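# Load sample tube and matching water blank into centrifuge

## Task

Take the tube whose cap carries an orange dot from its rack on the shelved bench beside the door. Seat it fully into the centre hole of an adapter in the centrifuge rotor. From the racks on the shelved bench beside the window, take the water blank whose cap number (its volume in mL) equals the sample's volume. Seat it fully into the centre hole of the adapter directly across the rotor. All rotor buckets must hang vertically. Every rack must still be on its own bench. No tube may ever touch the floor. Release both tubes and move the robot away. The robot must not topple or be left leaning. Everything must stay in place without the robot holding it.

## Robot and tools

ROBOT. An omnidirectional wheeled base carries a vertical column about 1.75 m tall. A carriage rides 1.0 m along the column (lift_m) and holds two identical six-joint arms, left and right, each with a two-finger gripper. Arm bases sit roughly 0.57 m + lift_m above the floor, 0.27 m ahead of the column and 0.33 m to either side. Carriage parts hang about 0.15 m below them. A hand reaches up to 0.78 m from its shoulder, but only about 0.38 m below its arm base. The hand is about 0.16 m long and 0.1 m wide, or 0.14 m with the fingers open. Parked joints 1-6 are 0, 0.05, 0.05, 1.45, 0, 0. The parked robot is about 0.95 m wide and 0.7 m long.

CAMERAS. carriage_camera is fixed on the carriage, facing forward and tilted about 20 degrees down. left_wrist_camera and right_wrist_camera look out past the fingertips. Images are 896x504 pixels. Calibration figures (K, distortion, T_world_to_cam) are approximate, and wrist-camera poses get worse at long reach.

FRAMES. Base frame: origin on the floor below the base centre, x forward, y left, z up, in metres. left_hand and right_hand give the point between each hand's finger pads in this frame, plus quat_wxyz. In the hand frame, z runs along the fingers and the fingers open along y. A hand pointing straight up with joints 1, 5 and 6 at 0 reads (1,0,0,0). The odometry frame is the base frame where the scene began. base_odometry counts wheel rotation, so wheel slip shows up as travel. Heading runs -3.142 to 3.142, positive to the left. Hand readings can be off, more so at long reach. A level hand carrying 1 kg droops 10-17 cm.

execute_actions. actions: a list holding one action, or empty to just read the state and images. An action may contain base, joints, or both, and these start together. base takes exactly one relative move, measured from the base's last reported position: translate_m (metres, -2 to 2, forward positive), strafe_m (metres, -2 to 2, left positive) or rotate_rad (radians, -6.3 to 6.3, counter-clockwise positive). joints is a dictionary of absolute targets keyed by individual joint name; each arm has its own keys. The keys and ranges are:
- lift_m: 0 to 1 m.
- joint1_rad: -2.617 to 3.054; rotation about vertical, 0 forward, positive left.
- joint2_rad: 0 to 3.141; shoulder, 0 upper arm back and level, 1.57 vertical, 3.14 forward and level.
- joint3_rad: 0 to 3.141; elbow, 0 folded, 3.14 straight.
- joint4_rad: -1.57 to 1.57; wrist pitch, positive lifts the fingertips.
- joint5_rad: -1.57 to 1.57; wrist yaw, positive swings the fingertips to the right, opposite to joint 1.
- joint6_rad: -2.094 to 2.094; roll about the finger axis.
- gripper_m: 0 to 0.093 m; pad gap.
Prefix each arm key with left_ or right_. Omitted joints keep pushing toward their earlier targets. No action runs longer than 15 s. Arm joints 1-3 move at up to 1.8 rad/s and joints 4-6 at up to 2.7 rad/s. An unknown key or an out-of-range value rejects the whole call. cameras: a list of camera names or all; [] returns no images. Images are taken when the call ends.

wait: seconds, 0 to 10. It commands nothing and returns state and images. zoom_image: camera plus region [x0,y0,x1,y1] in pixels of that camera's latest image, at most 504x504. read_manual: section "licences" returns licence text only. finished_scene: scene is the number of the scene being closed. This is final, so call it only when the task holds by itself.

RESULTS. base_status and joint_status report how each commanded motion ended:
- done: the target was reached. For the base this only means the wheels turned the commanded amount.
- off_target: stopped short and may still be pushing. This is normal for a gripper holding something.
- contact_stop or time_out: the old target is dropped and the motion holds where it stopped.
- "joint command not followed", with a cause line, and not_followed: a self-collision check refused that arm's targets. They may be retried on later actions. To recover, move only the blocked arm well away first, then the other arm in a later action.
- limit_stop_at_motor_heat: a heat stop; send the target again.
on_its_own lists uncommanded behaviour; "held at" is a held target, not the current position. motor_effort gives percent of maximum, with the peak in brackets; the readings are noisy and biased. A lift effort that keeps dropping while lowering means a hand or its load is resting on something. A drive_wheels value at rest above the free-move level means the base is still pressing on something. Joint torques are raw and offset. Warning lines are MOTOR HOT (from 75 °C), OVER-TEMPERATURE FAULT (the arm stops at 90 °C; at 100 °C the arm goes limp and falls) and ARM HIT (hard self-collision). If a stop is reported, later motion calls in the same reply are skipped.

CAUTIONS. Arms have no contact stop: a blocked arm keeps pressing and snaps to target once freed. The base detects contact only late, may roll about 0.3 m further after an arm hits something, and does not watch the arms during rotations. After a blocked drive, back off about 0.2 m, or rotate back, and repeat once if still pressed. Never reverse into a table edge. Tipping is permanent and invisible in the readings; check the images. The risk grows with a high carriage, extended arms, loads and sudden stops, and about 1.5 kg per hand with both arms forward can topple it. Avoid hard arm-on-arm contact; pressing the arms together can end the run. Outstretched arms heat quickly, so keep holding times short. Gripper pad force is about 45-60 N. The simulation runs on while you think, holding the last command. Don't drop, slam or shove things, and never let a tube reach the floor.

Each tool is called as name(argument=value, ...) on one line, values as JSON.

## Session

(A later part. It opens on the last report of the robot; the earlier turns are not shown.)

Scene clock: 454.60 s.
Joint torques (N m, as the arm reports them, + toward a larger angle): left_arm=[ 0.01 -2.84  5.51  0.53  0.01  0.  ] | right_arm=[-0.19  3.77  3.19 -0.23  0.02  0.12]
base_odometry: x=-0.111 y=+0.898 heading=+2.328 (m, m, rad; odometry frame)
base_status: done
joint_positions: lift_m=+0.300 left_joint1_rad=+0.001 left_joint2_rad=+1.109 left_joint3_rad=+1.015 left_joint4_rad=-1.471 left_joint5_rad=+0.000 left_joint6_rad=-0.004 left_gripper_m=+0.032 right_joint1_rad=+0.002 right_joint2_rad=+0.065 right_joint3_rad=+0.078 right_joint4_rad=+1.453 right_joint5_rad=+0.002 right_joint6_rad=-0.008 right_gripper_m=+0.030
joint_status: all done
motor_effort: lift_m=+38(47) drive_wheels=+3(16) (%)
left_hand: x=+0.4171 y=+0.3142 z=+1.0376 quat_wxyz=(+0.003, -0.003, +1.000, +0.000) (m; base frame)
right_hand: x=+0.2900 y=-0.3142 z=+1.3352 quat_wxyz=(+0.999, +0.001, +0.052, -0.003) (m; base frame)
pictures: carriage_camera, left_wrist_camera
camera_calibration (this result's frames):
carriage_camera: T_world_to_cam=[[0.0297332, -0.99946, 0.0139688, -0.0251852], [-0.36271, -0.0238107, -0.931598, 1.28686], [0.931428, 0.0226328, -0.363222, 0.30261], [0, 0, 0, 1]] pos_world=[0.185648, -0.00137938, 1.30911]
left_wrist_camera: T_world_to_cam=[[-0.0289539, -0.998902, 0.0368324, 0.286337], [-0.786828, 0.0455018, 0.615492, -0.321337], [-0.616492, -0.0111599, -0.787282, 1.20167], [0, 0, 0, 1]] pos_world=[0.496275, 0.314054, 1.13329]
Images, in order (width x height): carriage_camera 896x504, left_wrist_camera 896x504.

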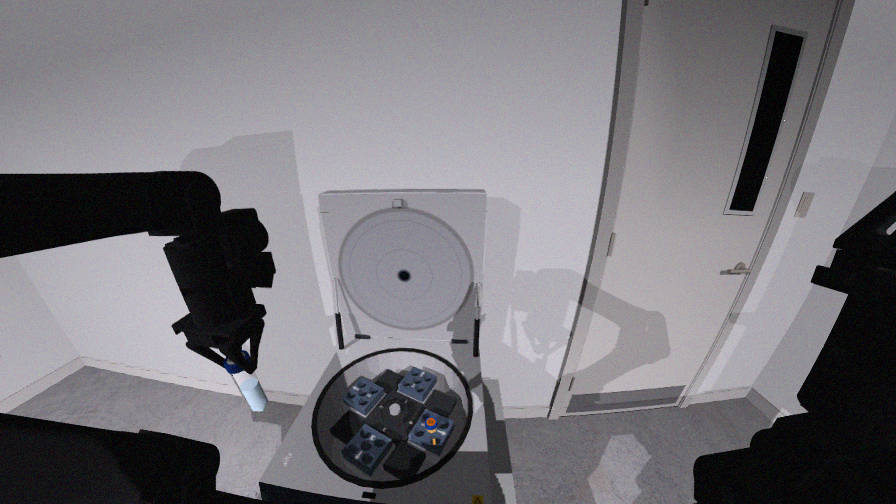

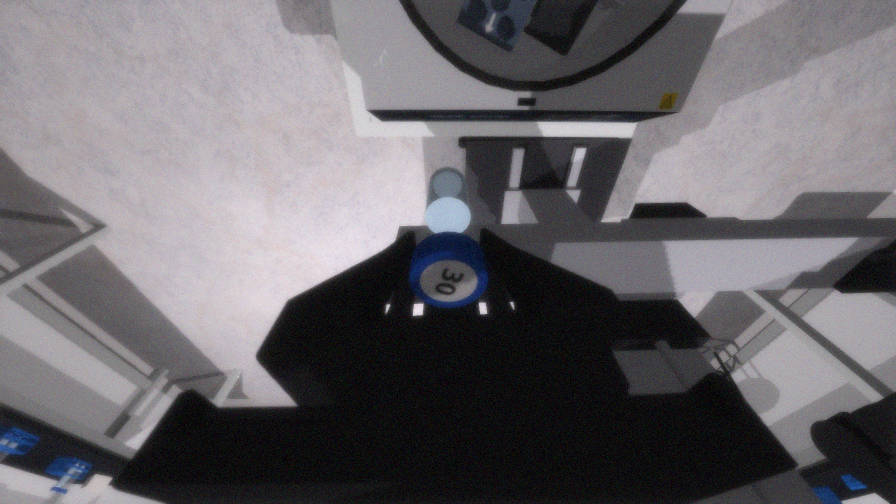

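execute_actions(actions=[{"joints": {"lift_m": 0.275, "left_joint1_rad": -0.06, "left_joint2_rad": 2.548, "left_joint3_rad": 1.85, "left_joint4_rad": -0.855, "left_joint5_rad": 0, "left_joint6_rad": 0.42}}], cameras=["carriage_camera", "left_wrist_camera"])

zoom_image(camera="left_wrist_camera", region=[330, 20, 570, 260])

Scene clock: 469.43 s.
Joint torques (N m, as the arm reports them, + toward a larger angle): left_arm=[ -0.08 -15.53   8.27   0.41   0.03   0.01] | right_arm=[-0.33  3.76  4.07 -0.21  0.02  0.11]
base_odometry: x=-0.110 y=+0.898 heading=+2.328 (m, m, rad; odometry frame)
base_status: not commanded
joint_positions: lift_m=+0.275 left_joint1_rad=-0.056 left_joint2_rad=+2.560 left_joint3_rad=+1.823 left_joint4_rad=-0.853 left_joint5_rad=+0.000 left_joint6_rad=+0.416 left_gripper_m=+0.032 right_joint1_rad=+0.002 right_joint2_rad=+0.065 right_joint3_rad=+0.068 right_joint4_rad=+1.453 right_joint5_rad=+0.002 right_joint6_rad=-0.008 right_gripper_m=+0.030
joint_status: all done
motor_effort: lift_m=+33(34) drive_wheels=+6(3) (%)
left_hand: x=+0.7205 y=+0.2884 z=+0.7647 quat_wxyz=(-0.010, +0.234, +0.972, -0.002) (m; base frame)
right_hand: x=+0.2931 y=-0.3142 z=+1.3078 quat_wxyz=(+0.998, +0.001, +0.057, -0.003) (m; base frame)
pictures: carriage_camera, left_wrist_camera
camera_calibration (this result's frames):
carriage_camera: T_world_to_cam=[[0.0297332, -0.99946, 0.0139688, -0.024841], [-0.36271, -0.0238107, -0.931598, 1.26391], [0.931428, 0.0226328, -0.363222, 0.293661], [0, 0, 0, 1]] pos_world=[0.185648, -0.00137938, 1.28447]
left_wrist_camera: T_world_to_cam=[[-0.483206, -0.874328, 0.0454171, 0.564232], [-0.662786, 0.399204, 0.633523, -0.118668], [-0.572038, 0.27602, -0.77239, 1.04732], [0, 0, 0, 1]] pos_world=[0.793092, 0.251616, 0.858489]
Images, in order (width x height): carriage_camera 896x504, left_wrist_camera 896x504.

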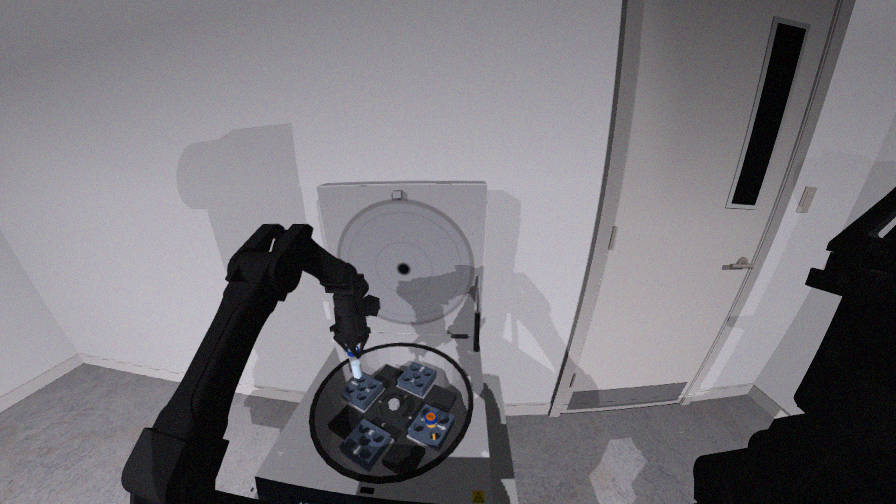

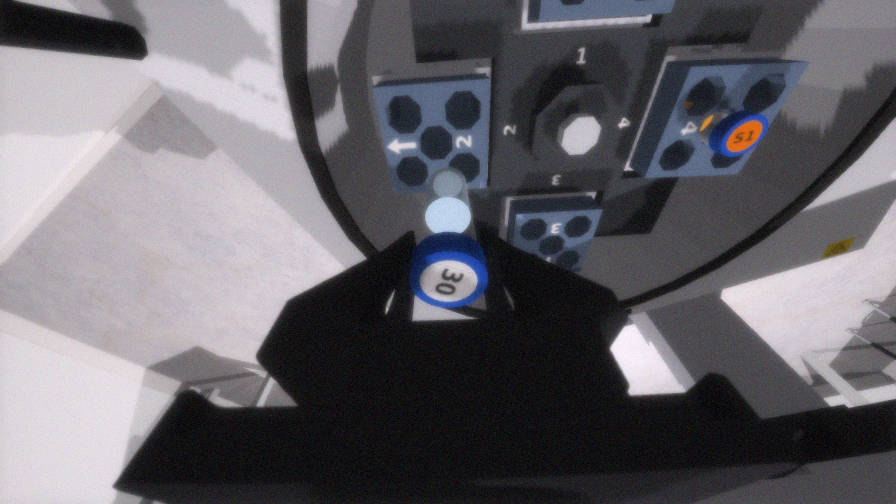

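Region (330, 20, 570, 260) of left_wrist_camera's 896x504 image, scaled by 2.100, with more detail than that image has.

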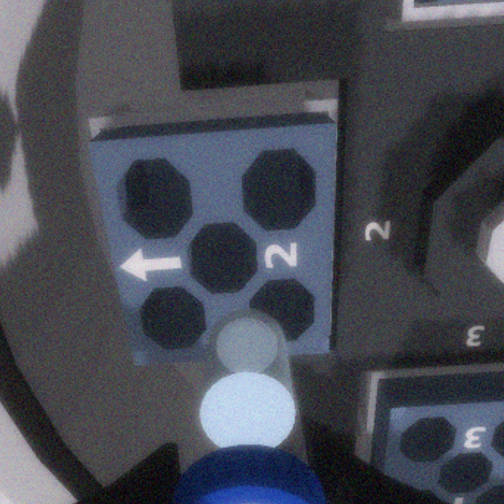

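execute_actions(actions=[])

Scene clock: 481.27 s.
Joint torques (N m, as the arm reports them, + toward a larger angle): left_arm=[ -0.08 -15.5    8.25   0.42   0.03   0.01] | right_arm=[-0.32  3.78  3.95 -0.21  0.03  0.13]
base_odometry: x=-0.110 y=+0.898 heading=+2.328 (m, m, rad; odometry frame)
base_status: not commanded
joint_positions: lift_m=+0.275 left_joint1_rad=-0.056 left_joint2_rad=+2.560 left_joint3_rad=+1.823 left_joint4_rad=-0.853 left_joint5_rad=+0.000 left_joint6_rad=+0.416 left_gripper_m=+0.032 right_joint1_rad=+0.002 right_joint2_rad=+0.065 right_joint3_rad=+0.068 right_joint4_rad=+1.453 right_joint5_rad=+0.002 right_joint6_rad=-0.008 right_gripper_m=+0.030
joint_status: all done
motor_effort: lift_m=+33(34) drive_wheels=+4(3) (%)
left_hand: x=+0.7205 y=+0.2884 z=+0.7647 quat_wxyz=(-0.010, +0.234, +0.972, -0.002) (m; base frame)
right_hand: x=+0.2931 y=-0.3142 z=+1.3078 quat_wxyz=(+0.998, +0.001, +0.057, -0.003) (m; base frame)
pictures: carriage_camera, left_wrist_camera, right_wrist_camera
camera_calibration (this result's frames):
carriage_camera: T_world_to_cam=[[0.0297332, -0.99946, 0.0139688, -0.024841], [-0.36271, -0.0238107, -0.931598, 1.26391], [0.931428, 0.0226328, -0.363222, 0.293661], [0, 0, 0, 1]] pos_world=[0.185648, -0.00137938, 1.28447]
left_wrist_camera: T_world_to_cam=[[-0.483206, -0.874328, 0.0454171, 0.564232], [-0.662786, 0.399204, 0.633523, -0.118668], [-0.572038, 0.27602, -0.77239, 1.04732], [0, 0, 0, 1]] pos_world=[0.793092, 0.251616, 0.858489]
right_wrist_camera: T_world_to_cam=[[0.0267863, -0.999641, -0.000714057, -0.321374], [0.708357, 0.0194851, -0.705585, 0.720507], [0.705346, 0.0183942, 0.708625, -1.00763], [0, 0, 0, 1]] pos_world=[0.20896, -0.316763, 1.22218]
Images, in order (width x height): carriage_camera 896x504, left_wrist_camera 896x504, right_wrist_camera 896x504.

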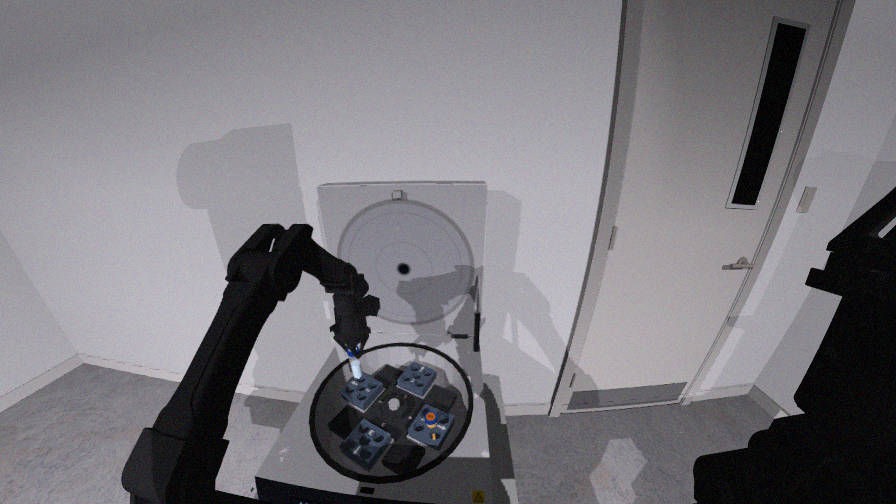

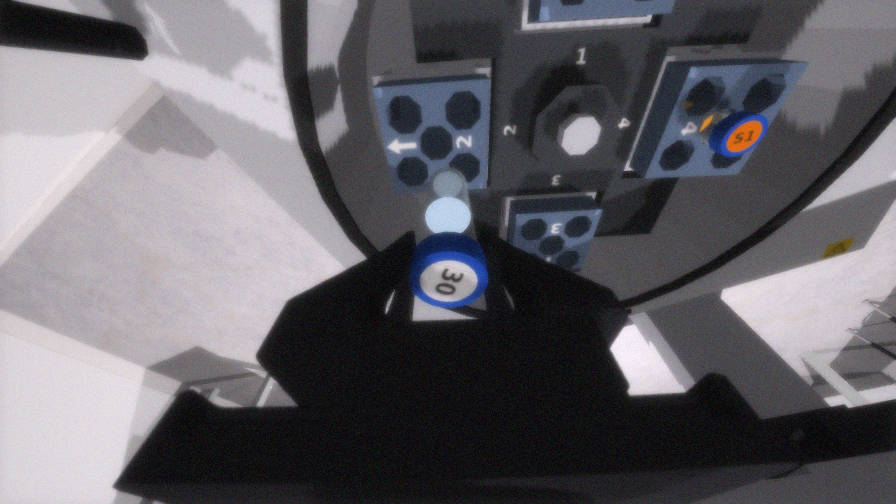

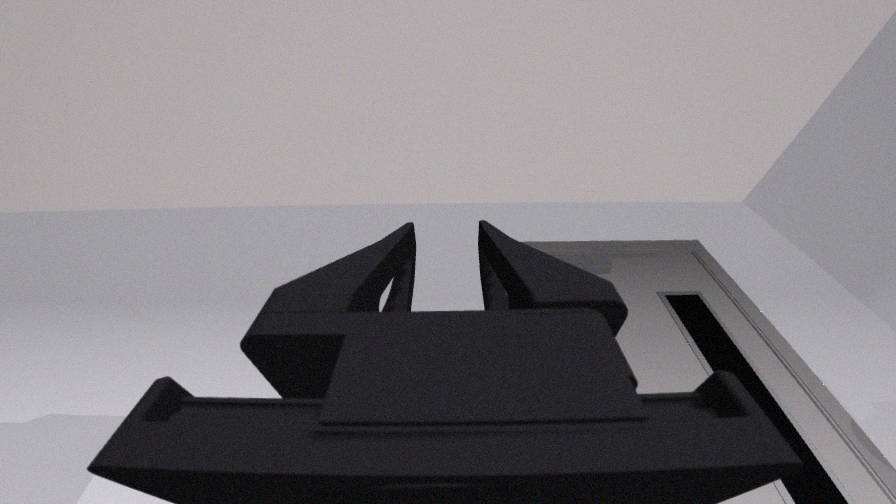

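execute_actions(actions=[{"joints": {"lift_m": 0.228, "left_joint4_rad": -0.835}}], cameras=["left_wrist_camera", "carriage_camera"])

Scene clock: 495.70 s.
Joint torques (N m, as the arm reports them, + toward a larger angle): left_arm=[ -0.06 -15.4    8.24   0.53   0.02   0.02] | right_arm=[-0.34  3.79  3.99 -0.2   0.01  0.13]
base_odometry: x=-0.110 y=+0.898 heading=+2.328 (m, m, rad; odometry frame)
base_status: not commanded
joint_positions: lift_m=+0.228 left_joint1_rad=-0.056 left_joint2_rad=+2.559 left_joint3_rad=+1.823 left_joint4_rad=-0.836 left_joint5_rad=+0.000 left_joint6_rad=+0.416 left_gripper_m=+0.032 right_joint1_rad=+0.002 right_joint2_rad=+0.065 right_joint3_rad=+0.068 right_joint4_rad=+1.453 right_joint5_rad=+0.002 right_joint6_rad=-0.008 right_gripper_m=+0.030
joint_status: all done
motor_effort: lift_m=+34(35) drive_wheels=+7(3) (%)
left_hand: x=+0.7248 y=+0.2882 z=+0.7180 quat_wxyz=(-0.001, +0.234, +0.972, +0.000) (m; base frame)
right_hand: x=+0.2931 y=-0.3142 z=+1.2608 quat_wxyz=(+0.998, +0.001, +0.057, -0.003) (m; base frame)
pictures: carriage_camera, left_wrist_camera
camera_calibration (this result's frames):
carriage_camera: T_world_to_cam=[[0.0297332, -0.99946, 0.0139688, -0.0241842], [-0.36271, -0.0238107, -0.931598, 1.2201], [0.931428, 0.0226328, -0.363222, 0.276581], [0, 0, 0, 1]] pos_world=[0.185648, -0.00137938, 1.23744]
left_wrist_camera: T_world_to_cam=[[-0.483935, -0.874287, 0.0378017, 0.574201], [-0.67378, 0.399819, 0.621422, -0.0696456], [-0.558415, 0.275258, -0.782563, 1.01139], [0, 0, 0, 1]] pos_world=[0.795726, 0.251469, 0.813051]
Images, in order (width x height): carriage_camera 896x504, left_wrist_camera 896x504.

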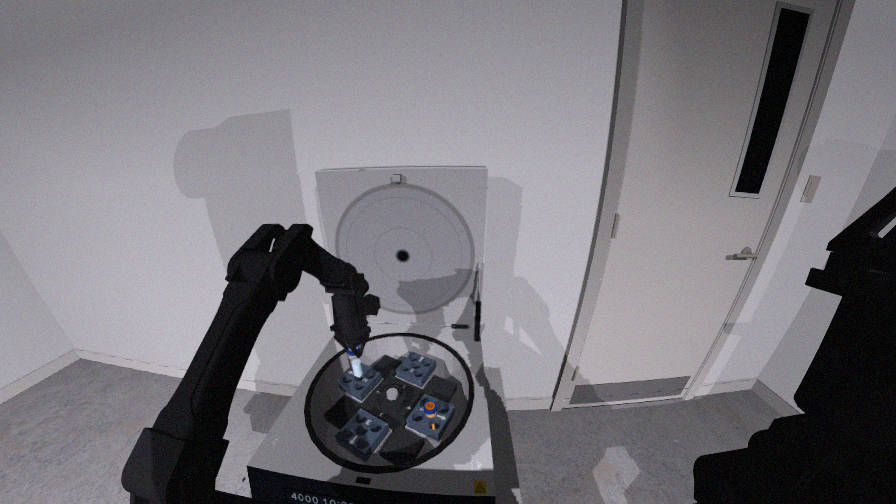

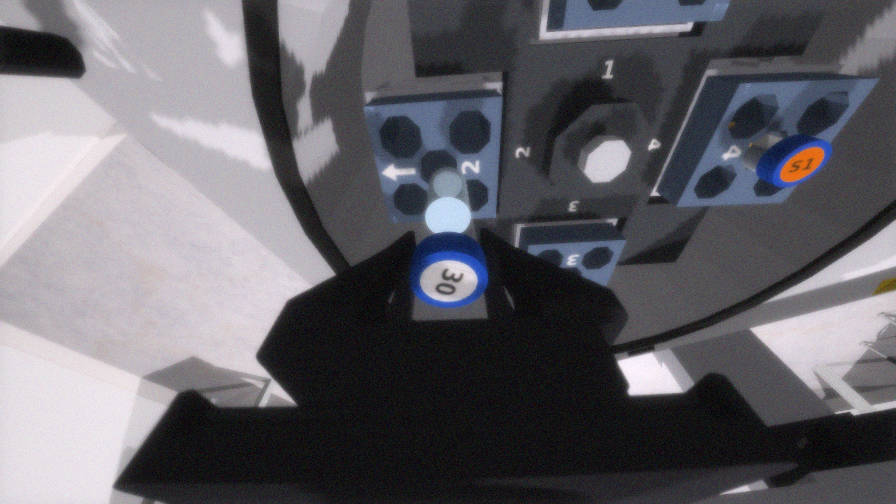

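zoom_image(camera="left_wrist_camera", region=[340, 80, 540, 260])

Region (340, 80, 540, 260) of left_wrist_camera's 896x504 image, scaled by 2.520, with more detail than that image has; it fills the top 454 rows of this view, and the rest is white.

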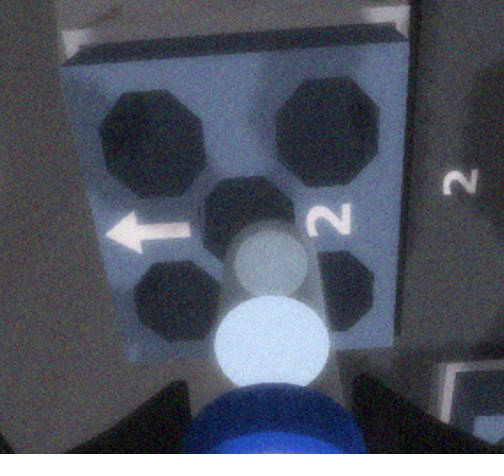

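execute_actions(actions=[{"joints": {"left_joint5_rad": -0.022, "left_joint4_rad": -0.828}}], cameras=["left_wrist_camera"])

zoom_image(camera="left_wrist_camera", region=[340, 80, 540, 260])

Scene clock: 527.57 s.
Joint torques (N m, as the arm reports them, + toward a larger angle): left_arm=[ -0.16 -15.5    8.3    0.55  -0.02   0.01] | right_arm=[-0.34  3.61  4.09 -0.2   0.04  0.11]
base_odometry: x=-0.110 y=+0.898 heading=+2.328 (m, m, rad; odometry frame)
base_status: not commanded
joint_positions: lift_m=+0.228 left_joint1_rad=-0.056 left_joint2_rad=+2.559 left_joint3_rad=+1.823 left_joint4_rad=-0.833 left_joint5_rad=-0.019 left_joint6_rad=+0.416 left_gripper_m=+0.032 right_joint1_rad=+0.002 right_joint2_rad=+0.065 right_joint3_rad=+0.068 right_joint4_rad=+1.453 right_joint5_rad=+0.002 right_joint6_rad=-0.008 right_gripper_m=+0.030
joint_status: all done
motor_effort: lift_m=+35(33) drive_wheels=+4(1) (%)
left_hand: x=+0.7257 y=+0.2913 z=+0.7180 quat_wxyz=(-0.001, +0.234, +0.972, +0.009) (m; base frame)
right_hand: x=+0.2931 y=-0.3142 z=+1.2608 quat_wxyz=(+0.998, +0.001, +0.057, -0.003) (m; base frame)
pictures: left_wrist_camera
camera_calibration (this result's frames):
left_wrist_camera: T_world_to_cam=[[-0.484056, -0.874809, 0.0199918, 0.590385], [-0.676316, 0.388526, 0.625814, -0.0683035], [-0.555235, 0.289408, -0.779716, 1.0026], [0, 0, 0, 1]] pos_world=[0.796265, 0.25285, 0.812688]
Images, in order (width x height): left_wrist_camera 896x504.

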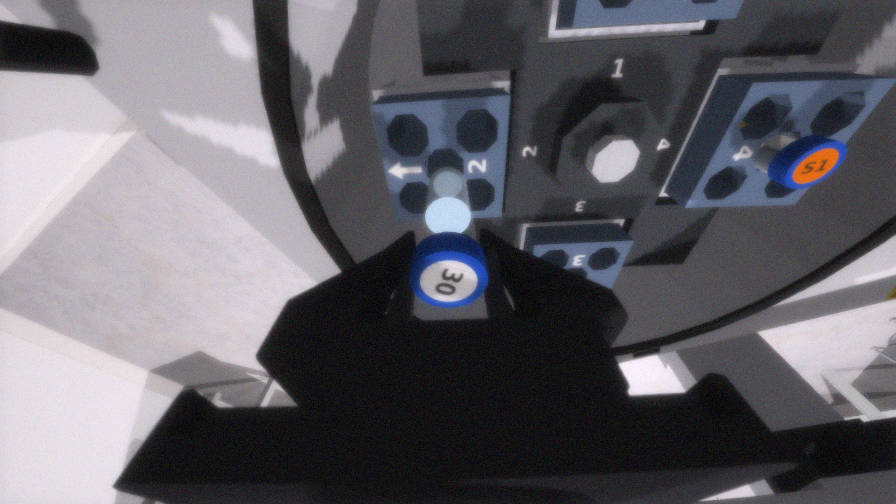

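Region (340, 80, 540, 260) of left_wrist_camera's 896x504 image, scaled by 2.520, with more detail than that image has; it fills the top 454 rows of this view, and the rest is white.

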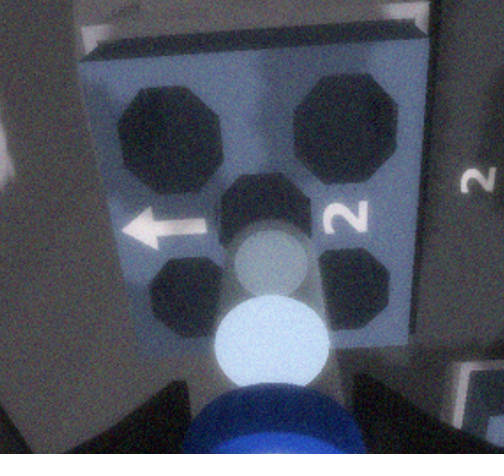

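execute_actions(actions=[{"joints": {"lift_m": 0.203}}], cameras=["left_wrist_camera"])

zoom_image(camera="left_wrist_camera", region=[340, 80, 540, 260])

Scene clock: 535.90 s.
Joint torques (N m, as the arm reports them, + toward a larger angle): left_arm=[ -0.16 -15.38   8.31   0.51   0.     0.01] | right_arm=[-0.32  3.72  4.16 -0.22  0.02  0.11]
base_odometry: x=-0.110 y=+0.898 heading=+2.328 (m, m, rad; odometry frame)
base_status: not commanded
joint_positions: lift_m=+0.203 left_joint1_rad=-0.056 left_joint2_rad=+2.557 left_joint3_rad=+1.823 left_joint4_rad=-0.828 left_joint5_rad=-0.020 left_joint6_rad=+0.416 left_gripper_m=+0.032 right_joint1_rad=+0.002 right_joint2_rad=+0.065 right_joint3_rad=+0.067 right_joint4_rad=+1.453 right_joint5_rad=+0.002 right_joint6_rad=-0.008 right_gripper_m=+0.030
joint_status: all done
motor_effort: lift_m=+33(33) drive_wheels=+1(7) (%)
left_hand: x=+0.7274 y=+0.2914 z=+0.6937 quat_wxyz=(+0.002, +0.233, +0.972, +0.010) (m; base frame)
right_hand: x=+0.2933 y=-0.3142 z=+1.2357 quat_wxyz=(+0.998, +0.001, +0.058, -0.003) (m; base frame)
pictures: left_wrist_camera
camera_calibration (this result's frames):
left_wrist_camera: T_world_to_cam=[[-0.484176, -0.874825, 0.0159778, 0.59464], [-0.680634, 0.388049, 0.621414, -0.0456928], [-0.549829, 0.289999, -0.783319, 0.982952], [0, 0, 0, 1]] pos_world=[0.797266, 0.252882, 0.788859]
Images, in order (width x height): left_wrist_camera 896x504.

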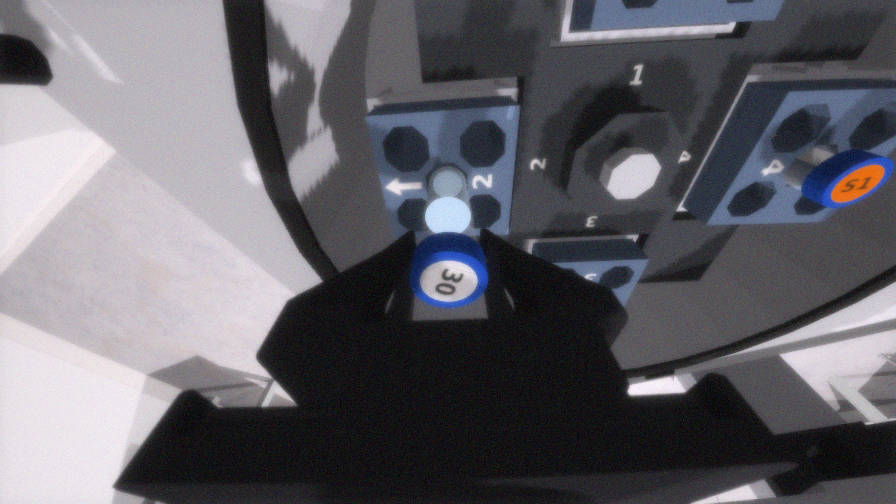

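Region (340, 80, 540, 260) of left_wrist_camera's 896x504 image, scaled by 2.520, with more detail than that image has; it fills the top 454 rows of this view, and the rest is white.

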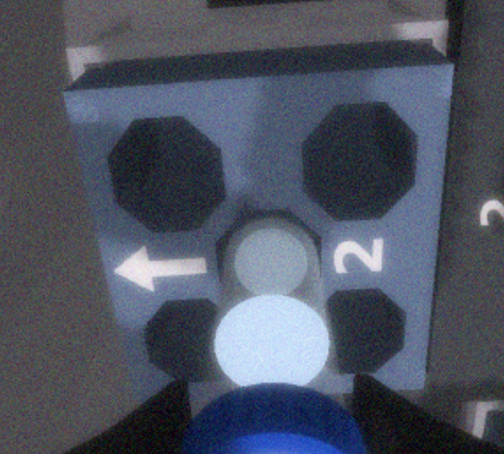

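execute_actions(actions=[{"joints": {"lift_m": 0.172}}], cameras=["left_wrist_camera"])

Scene clock: 538.80 s.
Joint torques (N m, as the arm reports them, + toward a larger angle): left_arm=[ -0.1  -15.35   8.37   0.5   -0.03   0.  ] | right_arm=[-0.22  3.69  4.05 -0.21  0.02  0.11]
base_odometry: x=-0.110 y=+0.898 heading=+2.328 (m, m, rad; odometry frame)
base_status: not commanded
joint_positions: lift_m=+0.172 left_joint1_rad=-0.056 left_joint2_rad=+2.558 left_joint3_rad=+1.823 left_joint4_rad=-0.827 left_joint5_rad=-0.020 left_joint6_rad=+0.416 left_gripper_m=+0.032 right_joint1_rad=+0.002 right_joint2_rad=+0.065 right_joint3_rad=+0.067 right_joint4_rad=+1.453 right_joint5_rad=+0.002 right_joint6_rad=-0.008 right_gripper_m=+0.030
joint_status: all done
motor_effort: lift_m=+34(34) drive_wheels=+2(2) (%)
left_hand: x=+0.7275 y=+0.2914 z=+0.6624 quat_wxyz=(+0.002, +0.233, +0.972, +0.011) (m; base frame)
right_hand: x=+0.2933 y=-0.3142 z=+1.2047 quat_wxyz=(+0.998, +0.001, +0.058, -0.003) (m; base frame)
pictures: left_wrist_camera
camera_calibration (this result's frames):
left_wrist_camera: T_world_to_cam=[[-0.484179, -0.874832, 0.0154685, 0.595591], [-0.680885, 0.387824, 0.62128, -0.025821], [-0.549514, 0.290279, -0.783436, 0.958214], [0, 0, 0, 1]] pos_world=[0.797344, 0.252907, 0.757529]
Images, in order (width x height): left_wrist_camera 896x504.

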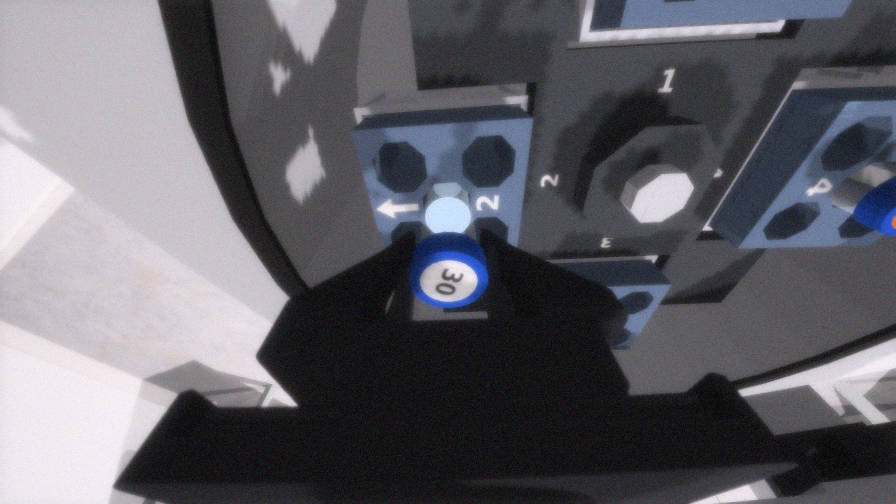

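execute_actions(actions=[{"joints": {"lift_m": 0.146}}], cameras=["left_wrist_camera"])

Scene clock: 542.30 s.
Joint torques (N m, as the arm reports them, + toward a larger angle): left_arm=[ -0.16 -15.24   8.28   0.5    0.04   0.01] | right_arm=[-0.32  3.75  4.07 -0.19  0.03  0.11]
base_odometry: x=-0.110 y=+0.898 heading=+2.328 (m, m, rad; odometry frame)
base_status: not commanded
joint_positions: lift_m=+0.146 left_joint1_rad=-0.056 left_joint2_rad=+2.557 left_joint3_rad=+1.823 left_joint4_rad=-0.826 left_joint5_rad=-0.021 left_joint6_rad=+0.416 left_gripper_m=+0.032 right_joint1_rad=+0.002 right_joint2_rad=+0.065 right_joint3_rad=+0.067 right_joint4_rad=+1.453 right_joint5_rad=+0.002 right_joint6_rad=-0.008 right_gripper_m=+0.030
joint_status: all done
motor_effort: lift_m=+33(34) drive_wheels=-1(5) (%)
left_hand: x=+0.7278 y=+0.2916 z=+0.6367 quat_wxyz=(+0.003, +0.233, +0.972, +0.011) (m; base frame)
right_hand: x=+0.2936 y=-0.3142 z=+1.1784 quat_wxyz=(+0.998, +0.001, +0.058, -0.003) (m; base frame)
pictures: left_wrist_camera
camera_calibration (this result's frames):
left_wrist_camera: T_world_to_cam=[[-0.484191, -0.874846, 0.0142842, 0.596987], [-0.681624, 0.387386, 0.620743, -0.00872796], [-0.548588, 0.290822, -0.783884, 0.93767], [0, 0, 0, 1]] pos_world=[0.797501, 0.252958, 0.731915]
Images, in order (width x height): left_wrist_camera 896x504.

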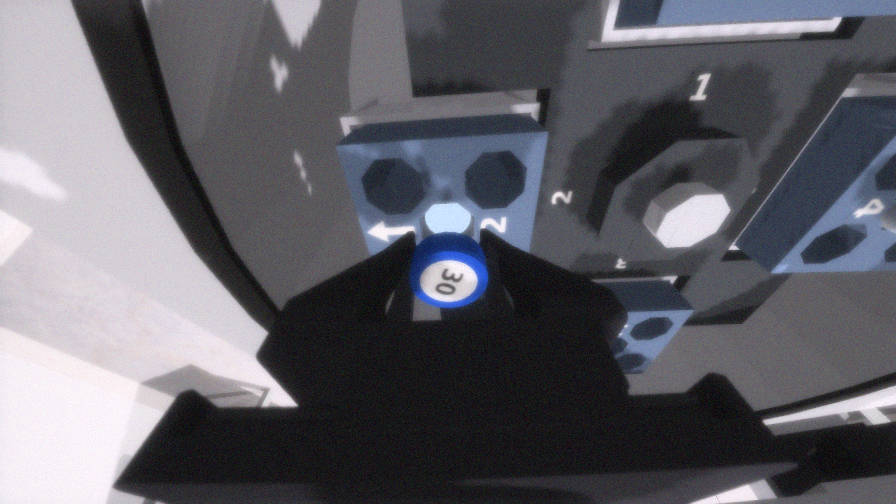

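execute_actions(actions=[{"joints": {"lift_m": 0.138}}], cameras=["left_wrist_camera"])

Scene clock: 544.53 s.
Joint torques (N m, as the arm reports them, + toward a larger angle): left_arm=[ -0.2  -15.29   8.37   0.47   0.     0.01] | right_arm=[-0.38  3.81  4.03 -0.18  0.03  0.09]
base_odometry: x=-0.110 y=+0.898 heading=+2.328 (m, m, rad; odometry frame)
base_status: not commanded
joint_positions: lift_m=+0.138 left_joint1_rad=-0.056 left_joint2_rad=+2.557 left_joint3_rad=+1.823 left_joint4_rad=-0.827 left_joint5_rad=-0.021 left_joint6_rad=+0.416 left_gripper_m=+0.032 right_joint1_rad=+0.002 right_joint2_rad=+0.065 right_joint3_rad=+0.067 right_joint4_rad=+1.453 right_joint5_rad=+0.002 right_joint6_rad=-0.008 right_gripper_m=+0.030
joint_status: all done
motor_effort: lift_m=+33(34) drive_wheels=+4(3) (%)
left_hand: x=+0.7278 y=+0.2916 z=+0.6291 quat_wxyz=(+0.003, +0.234, +0.972, +0.011) (m; base frame)
right_hand: x=+0.2936 y=-0.3142 z=+1.1705 quat_wxyz=(+0.998, +0.001, +0.058, -0.003) (m; base frame)
pictures: left_wrist_camera
camera_calibration (this result's frames):
left_wrist_camera: T_world_to_cam=[[-0.484527, -0.874668, 0.013775, 0.597699], [-0.681722, 0.387417, 0.620615, -0.00384227], [-0.548169, 0.291314, -0.783995, 0.931363], [0, 0, 0, 1]] pos_world=[0.797526, 0.252958, 0.724335]
Images, in order (width x height): left_wrist_camera 896x504.

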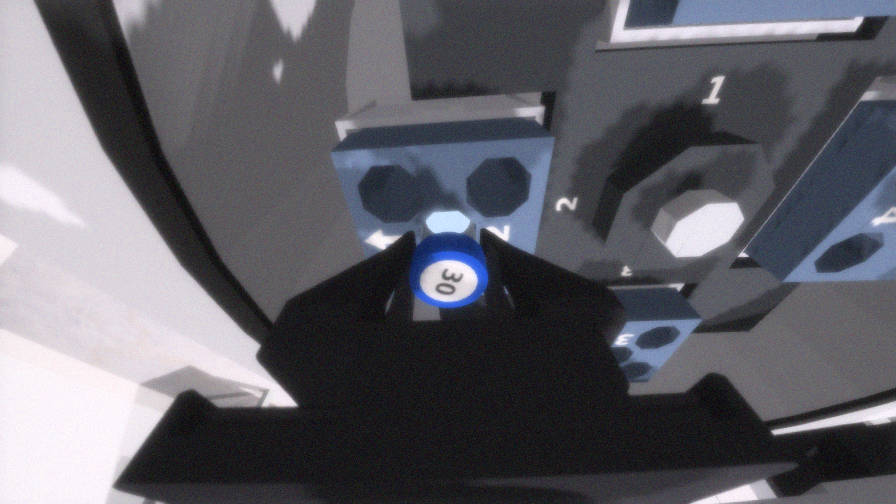

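execute_actions(actions=[{"joints": {"lift_m": 0.132}}], cameras=["left_wrist_camera"])

Scene clock: 547.43 s.
Joint torques (N m, as the arm reports them, + toward a larger angle): left_arm=[ -0.07 -15.28   8.28   0.5   -0.01   0.02] | right_arm=[-0.32  3.66  3.98 -0.18  0.03  0.1 ]
base_odometry: x=-0.110 y=+0.898 heading=+2.328 (m, m, rad; odometry frame)
base_status: not commanded
joint_positions: lift_m=+0.132 left_joint1_rad=-0.056 left_joint2_rad=+2.556 left_joint3_rad=+1.823 left_joint4_rad=-0.827 left_joint5_rad=-0.022 left_joint6_rad=+0.416 left_gripper_m=+0.032 right_joint1_rad=+0.002 right_joint2_rad=+0.065 right_joint3_rad=+0.067 right_joint4_rad=+1.453 right_joint5_rad=+0.002 right_joint6_rad=-0.008 right_gripper_m=+0.030
joint_status: all done
motor_effort: lift_m=+33(34) drive_wheels=+3(4) (%)
left_hand: x=+0.7280 y=+0.2917 z=+0.6236 quat_wxyz=(+0.003, +0.234, +0.972, +0.012) (m; base frame)
right_hand: x=+0.2936 y=-0.3142 z=+1.1645 quat_wxyz=(+0.998, +0.001, +0.058, -0.003) (m; base frame)
pictures: left_wrist_camera
camera_calibration (this result's frames):
left_wrist_camera: T_world_to_cam=[[-0.484534, -0.874674, 0.0130997, 0.598331], [-0.682209, 0.387205, 0.620212, 0.000331493], [-0.547556, 0.291577, -0.784325, 0.9268], [0, 0, 0, 1]] pos_world=[0.797612, 0.252983, 0.718869]
Images, in order (width x height): left_wrist_camera 896x504.

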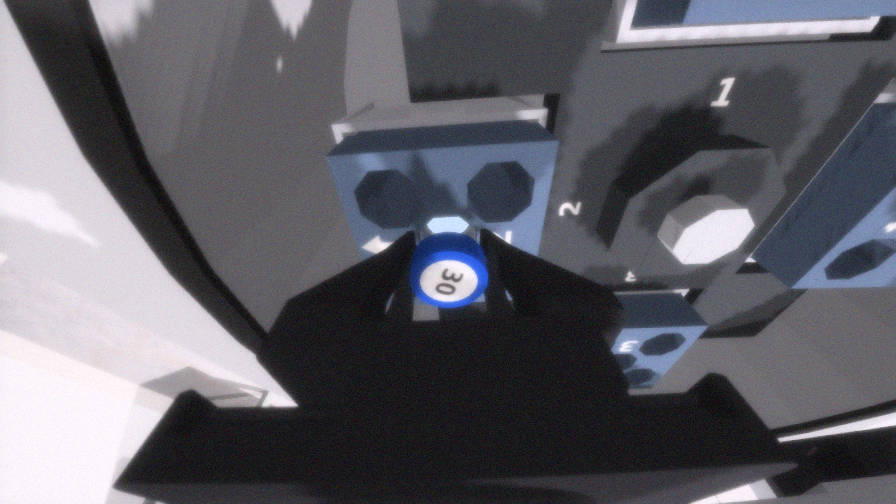

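execute_actions(actions=[{"joints": {"left_gripper_m": 0.055}}], cameras=["left_wrist_camera"])

Scene clock: 549.13 s.
Joint torques (N m, as the arm reports them, + toward a larger angle): left_arm=[ -0.06 -15.21   8.3    0.52   0.     0.01] | right_arm=[-0.27  3.75  4.13 -0.2   0.01  0.11]
base_odometry: x=-0.110 y=+0.898 heading=+2.328 (m, m, rad; odometry frame)
base_status: not commanded
joint_positions: lift_m=+0.132 left_joint1_rad=-0.056 left_joint2_rad=+2.556 left_joint3_rad=+1.823 left_joint4_rad=-0.827 left_joint5_rad=-0.022 left_joint6_rad=+0.416 left_gripper_m=+0.055 right_joint1_rad=+0.002 right_joint2_rad=+0.065 right_joint3_rad=+0.067 right_joint4_rad=+1.453 right_joint5_rad=+0.002 right_joint6_rad=-0.008 right_gripper_m=+0.030
joint_status: all done
motor_effort: lift_m=+33(33) drive_wheels=+0(3) (%)
left_hand: x=+0.7280 y=+0.2917 z=+0.6236 quat_wxyz=(+0.003, +0.234, +0.972, +0.012) (m; base frame)
right_hand: x=+0.2936 y=-0.3142 z=+1.1645 quat_wxyz=(+0.998, +0.001, +0.058, -0.003) (m; base frame)
pictures: left_wrist_camera
camera_calibration (this result's frames):
left_wrist_camera: T_world_to_cam=[[-0.484534, -0.874674, 0.0130997, 0.598331], [-0.682209, 0.387205, 0.620212, 0.000331493], [-0.547556, 0.291577, -0.784325, 0.9268], [0, 0, 0, 1]] pos_world=[0.797612, 0.252983, 0.718869]
Images, in order (width x height): left_wrist_camera 896x504.

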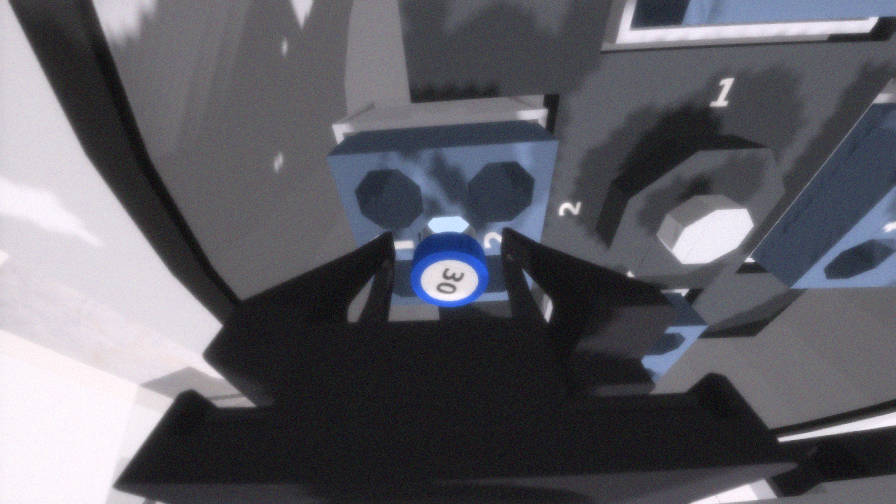

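execute_actions(actions=[{"joints": {"lift_m": 0.172}}], cameras=["left_wrist_camera", "carriage_camera"])

execute_actions(actions=[{"joints": {"left_gripper_m": 0.008}}], cameras=["left_wrist_camera"])

Scene clock: 553.60 s.
Joint torques (N m, as the arm reports them, + toward a larger angle): left_arm=[  0.01 -14.47   7.86   0.52   0.01   0.  ] | right_arm=[-0.34  3.75  4.07 -0.16  0.01  0.1 ]
base_odometry: x=-0.110 y=+0.898 heading=+2.328 (m, m, rad; odometry frame)
base_status: not commanded
joint_positions: lift_m=+0.172 left_joint1_rad=-0.056 left_joint2_rad=+2.546 left_joint3_rad=+1.829 left_joint4_rad=-0.827 left_joint5_rad=-0.022 left_joint6_rad=+0.416 left_gripper_m=+0.055 right_joint1_rad=+0.002 right_joint2_rad=+0.065 right_joint3_rad=+0.067 right_joint4_rad=+1.452 right_joint5_rad=+0.002 right_joint6_rad=-0.008 right_gripper_m=+0.030
joint_status: all done
motor_effort: lift_m=+38(49) drive_wheels=+9(3) (%)
left_hand: x=+0.7325 y=+0.2914 z=+0.6691 quat_wxyz=(+0.011, +0.234, +0.972, +0.013) (m; base frame)
right_hand: x=+0.2937 y=-0.3142 z=+1.2041 quat_wxyz=(+0.998, +0.001, +0.058, -0.003) (m; base frame)
pictures: carriage_camera, left_wrist_camera
camera_calibration (this result's frames):
carriage_camera: T_world_to_cam=[[0.0297332, -0.99946, 0.0139688, -0.0233978], [-0.36271, -0.0238107, -0.931598, 1.16766], [0.931428, 0.0226328, -0.363222, 0.256133], [0, 0, 0, 1]] pos_world=[0.185648, -0.00137938, 1.18115]
left_wrist_camera: T_world_to_cam=[[-0.48469, -0.874666, 0.00596425, 0.604559], [-0.692272, 0.387768, 0.608601, -0.0097651], [-0.534635, 0.290854, -0.793454, 0.961829], [0, 0, 0, 1]] pos_world=[0.800491, 0.252822, 0.765505]
Images, in order (width x height): carriage_camera 896x504, left_wrist_camera 896x504.

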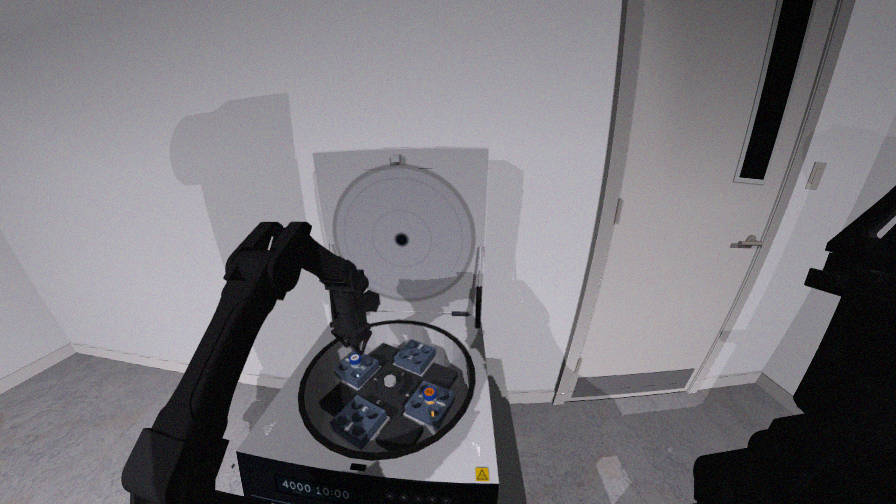

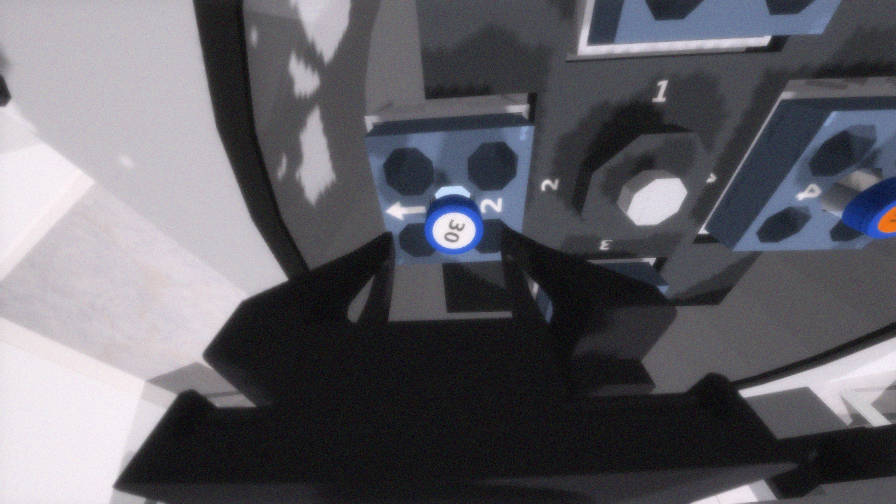

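Scene clock: 554.20 s.
Joint torques (N m, as the arm reports them, + toward a larger angle): left_arm=[ -0.09 -14.47   7.95   0.54   0.01   0.  ] | right_arm=[-0.34  3.76  4.09 -0.2   0.03  0.11]
base_odometry: x=-0.110 y=+0.898 heading=+2.328 (m, m, rad; odometry frame)
base_status: not commanded
joint_positions: lift_m=+0.172 left_joint1_rad=-0.056 left_joint2_rad=+2.546 left_joint3_rad=+1.829 left_joint4_rad=-0.827 left_joint5_rad=-0.022 left_joint6_rad=+0.416 left_gripper_m=+0.008 right_joint1_rad=+0.002 right_joint2_rad=+0.065 right_joint3_rad=+0.067 right_joint4_rad=+1.452 right_joint5_rad=+0.002 right_joint6_rad=-0.008 right_gripper_m=+0.030
joint_status: all done
motor_effort: lift_m=+38(38) drive_wheels=+3(2) (%)
left_hand: x=+0.7325 y=+0.2914 z=+0.6691 quat_wxyz=(+0.011, +0.234, +0.972, +0.013) (m; base frame)
right_hand: x=+0.2937 y=-0.3142 z=+1.2041 quat_wxyz=(+0.998, +0.001, +0.058, -0.003) (m; base frame)
pictures: left_wrist_camera
camera_calibration (this result's frames):
left_wrist_camera: T_world_to_cam=[[-0.48469, -0.874666, 0.00596425, 0.604559], [-0.692272, 0.387768, 0.608601, -0.0097651], [-0.534635, 0.290854, -0.793454, 0.961829], [0, 0, 0, 1]] pos_world=[0.800491, 0.252822, 0.765505]
Images, in order (width x height): left_wrist_camera 896x504.

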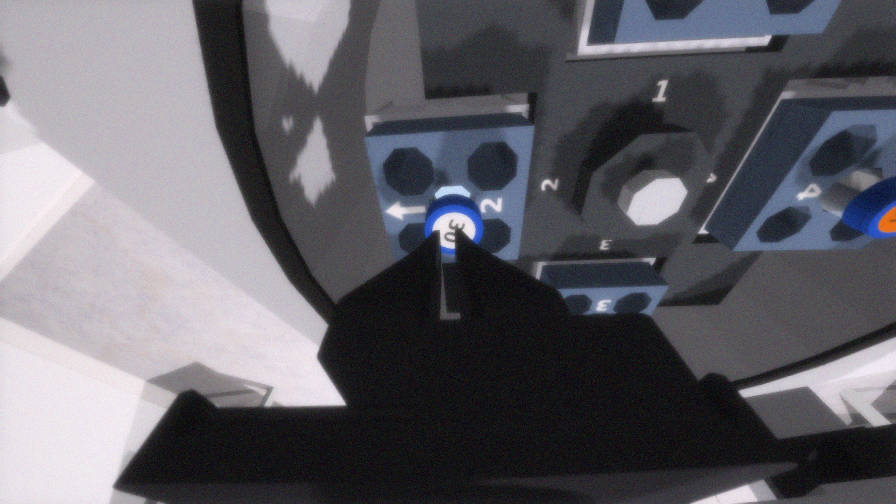

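execute_actions(actions=[{"joints": {"lift_m": 0.153, "left_joint4_rad": -0.85, "left_joint5_rad": -0.008}}], cameras=["left_wrist_camera"])

Scene clock: 558.77 s.
Joint torques (N m, as the arm reports them, + toward a larger angle): left_arm=[ -0.08 -14.52   7.85   0.5    0.07   0.  ] | right_arm=[-0.18  3.66  4.12 -0.18 -0.02  0.13]
base_odometry: x=-0.110 y=+0.898 heading=+2.328 (m, m, rad; odometry frame)
base_status: not commanded
joint_positions: lift_m=+0.153 left_joint1_rad=-0.056 left_joint2_rad=+2.546 left_joint3_rad=+1.829 left_joint4_rad=-0.846 left_joint5_rad=-0.011 left_joint6_rad=+0.416 left_gripper_m=+0.008 right_joint1_rad=+0.002 right_joint2_rad=+0.065 right_joint3_rad=+0.067 right_joint4_rad=+1.452 right_joint5_rad=+0.002 right_joint6_rad=-0.008 right_gripper_m=+0.030
joint_status: all done
motor_effort: lift_m=+32(35) drive_wheels=+2(7) (%)
left_hand: x=+0.7275 y=+0.2897 z=+0.6500 quat_wxyz=(+0.003, +0.234, +0.972, +0.006) (m; base frame)
right_hand: x=+0.2937 y=-0.3142 z=+1.1856 quat_wxyz=(+0.998, +0.001, +0.058, -0.003) (m; base frame)
pictures: left_wrist_camera
camera_calibration (this result's frames):
left_wrist_camera: T_world_to_cam=[[-0.484877, -0.874247, 0.0242086, 0.588905], [-0.679528, 0.394018, 0.618863, -0.0187], [-0.550578, 0.283622, -0.785126, 0.952875], [0, 0, 0, 1]] pos_world=[0.797472, 0.25196, 0.745443]
Images, in order (width x height): left_wrist_camera 896x504.

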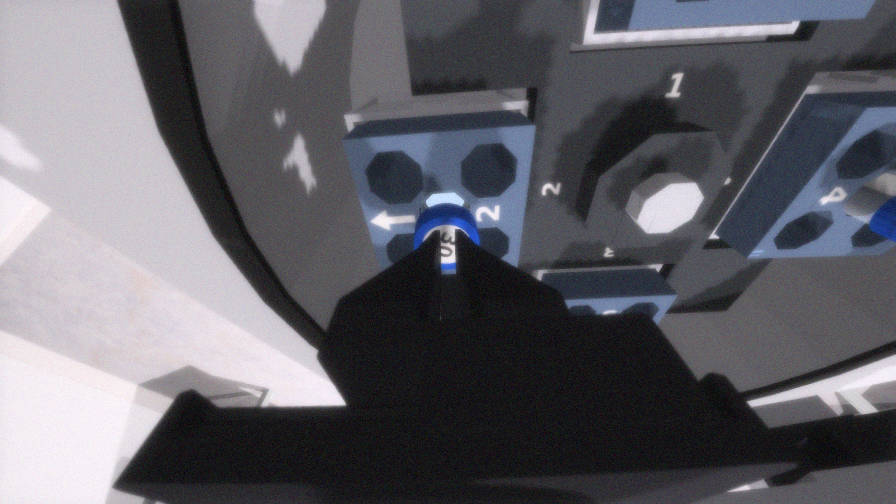

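execute_actions(actions=[{"joints": {"lift_m": 0.146}}], cameras=["left_wrist_camera"])

Scene clock: 560.63 s.
Joint torques (N m, as the arm reports them, + toward a larger angle): left_arm=[ -0.12 -13.71   7.54   0.6    0.07   0.01] | right_arm=[-0.45  3.71  4.05 -0.16  0.04  0.11]
base_odometry: x=-0.110 y=+0.898 heading=+2.328 (m, m, rad; odometry frame)
base_status: not commanded
joint_positions: lift_m=+0.146 left_joint1_rad=-0.056 left_joint2_rad=+2.537 left_joint3_rad=+1.833 left_joint4_rad=-0.854 left_joint5_rad=-0.011 left_joint6_rad=+0.416 left_gripper_m=+0.008 right_joint1_rad=+0.002 right_joint2_rad=+0.065 right_joint3_rad=+0.067 right_joint4_rad=+1.452 right_joint5_rad=+0.002 right_joint6_rad=-0.008 right_gripper_m=+0.030
joint_status: all done
motor_effort: lift_m=+31(32) drive_wheels=+4(4) (%)
left_hand: x=+0.7292 y=+0.2895 z=+0.6484 quat_wxyz=(+0.006, +0.234, +0.972, +0.006) (m; base frame)
right_hand: x=+0.2938 y=-0.3142 z=+1.1786 quat_wxyz=(+0.998, +0.001, +0.059, -0.003) (m; base frame)
pictures: left_wrist_camera
camera_calibration (this result's frames):
left_wrist_camera: T_world_to_cam=[[-0.485021, -0.874228, 0.0218968, 0.591221], [-0.683271, 0.394468, 0.61444, -0.010989], [-0.545798, 0.283055, -0.78866, 0.951507], [0, 0, 0, 1]] pos_world=[0.798577, 0.251868, 0.744222]
Images, in order (width x height): left_wrist_camera 896x504.

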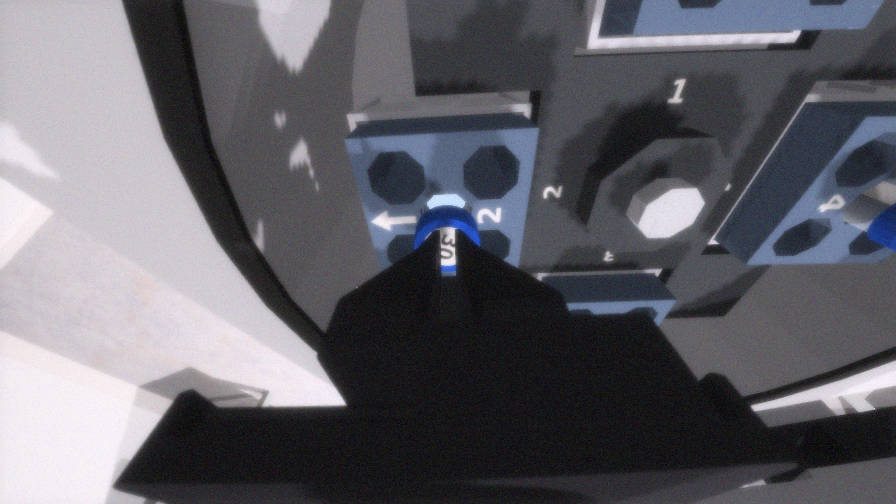

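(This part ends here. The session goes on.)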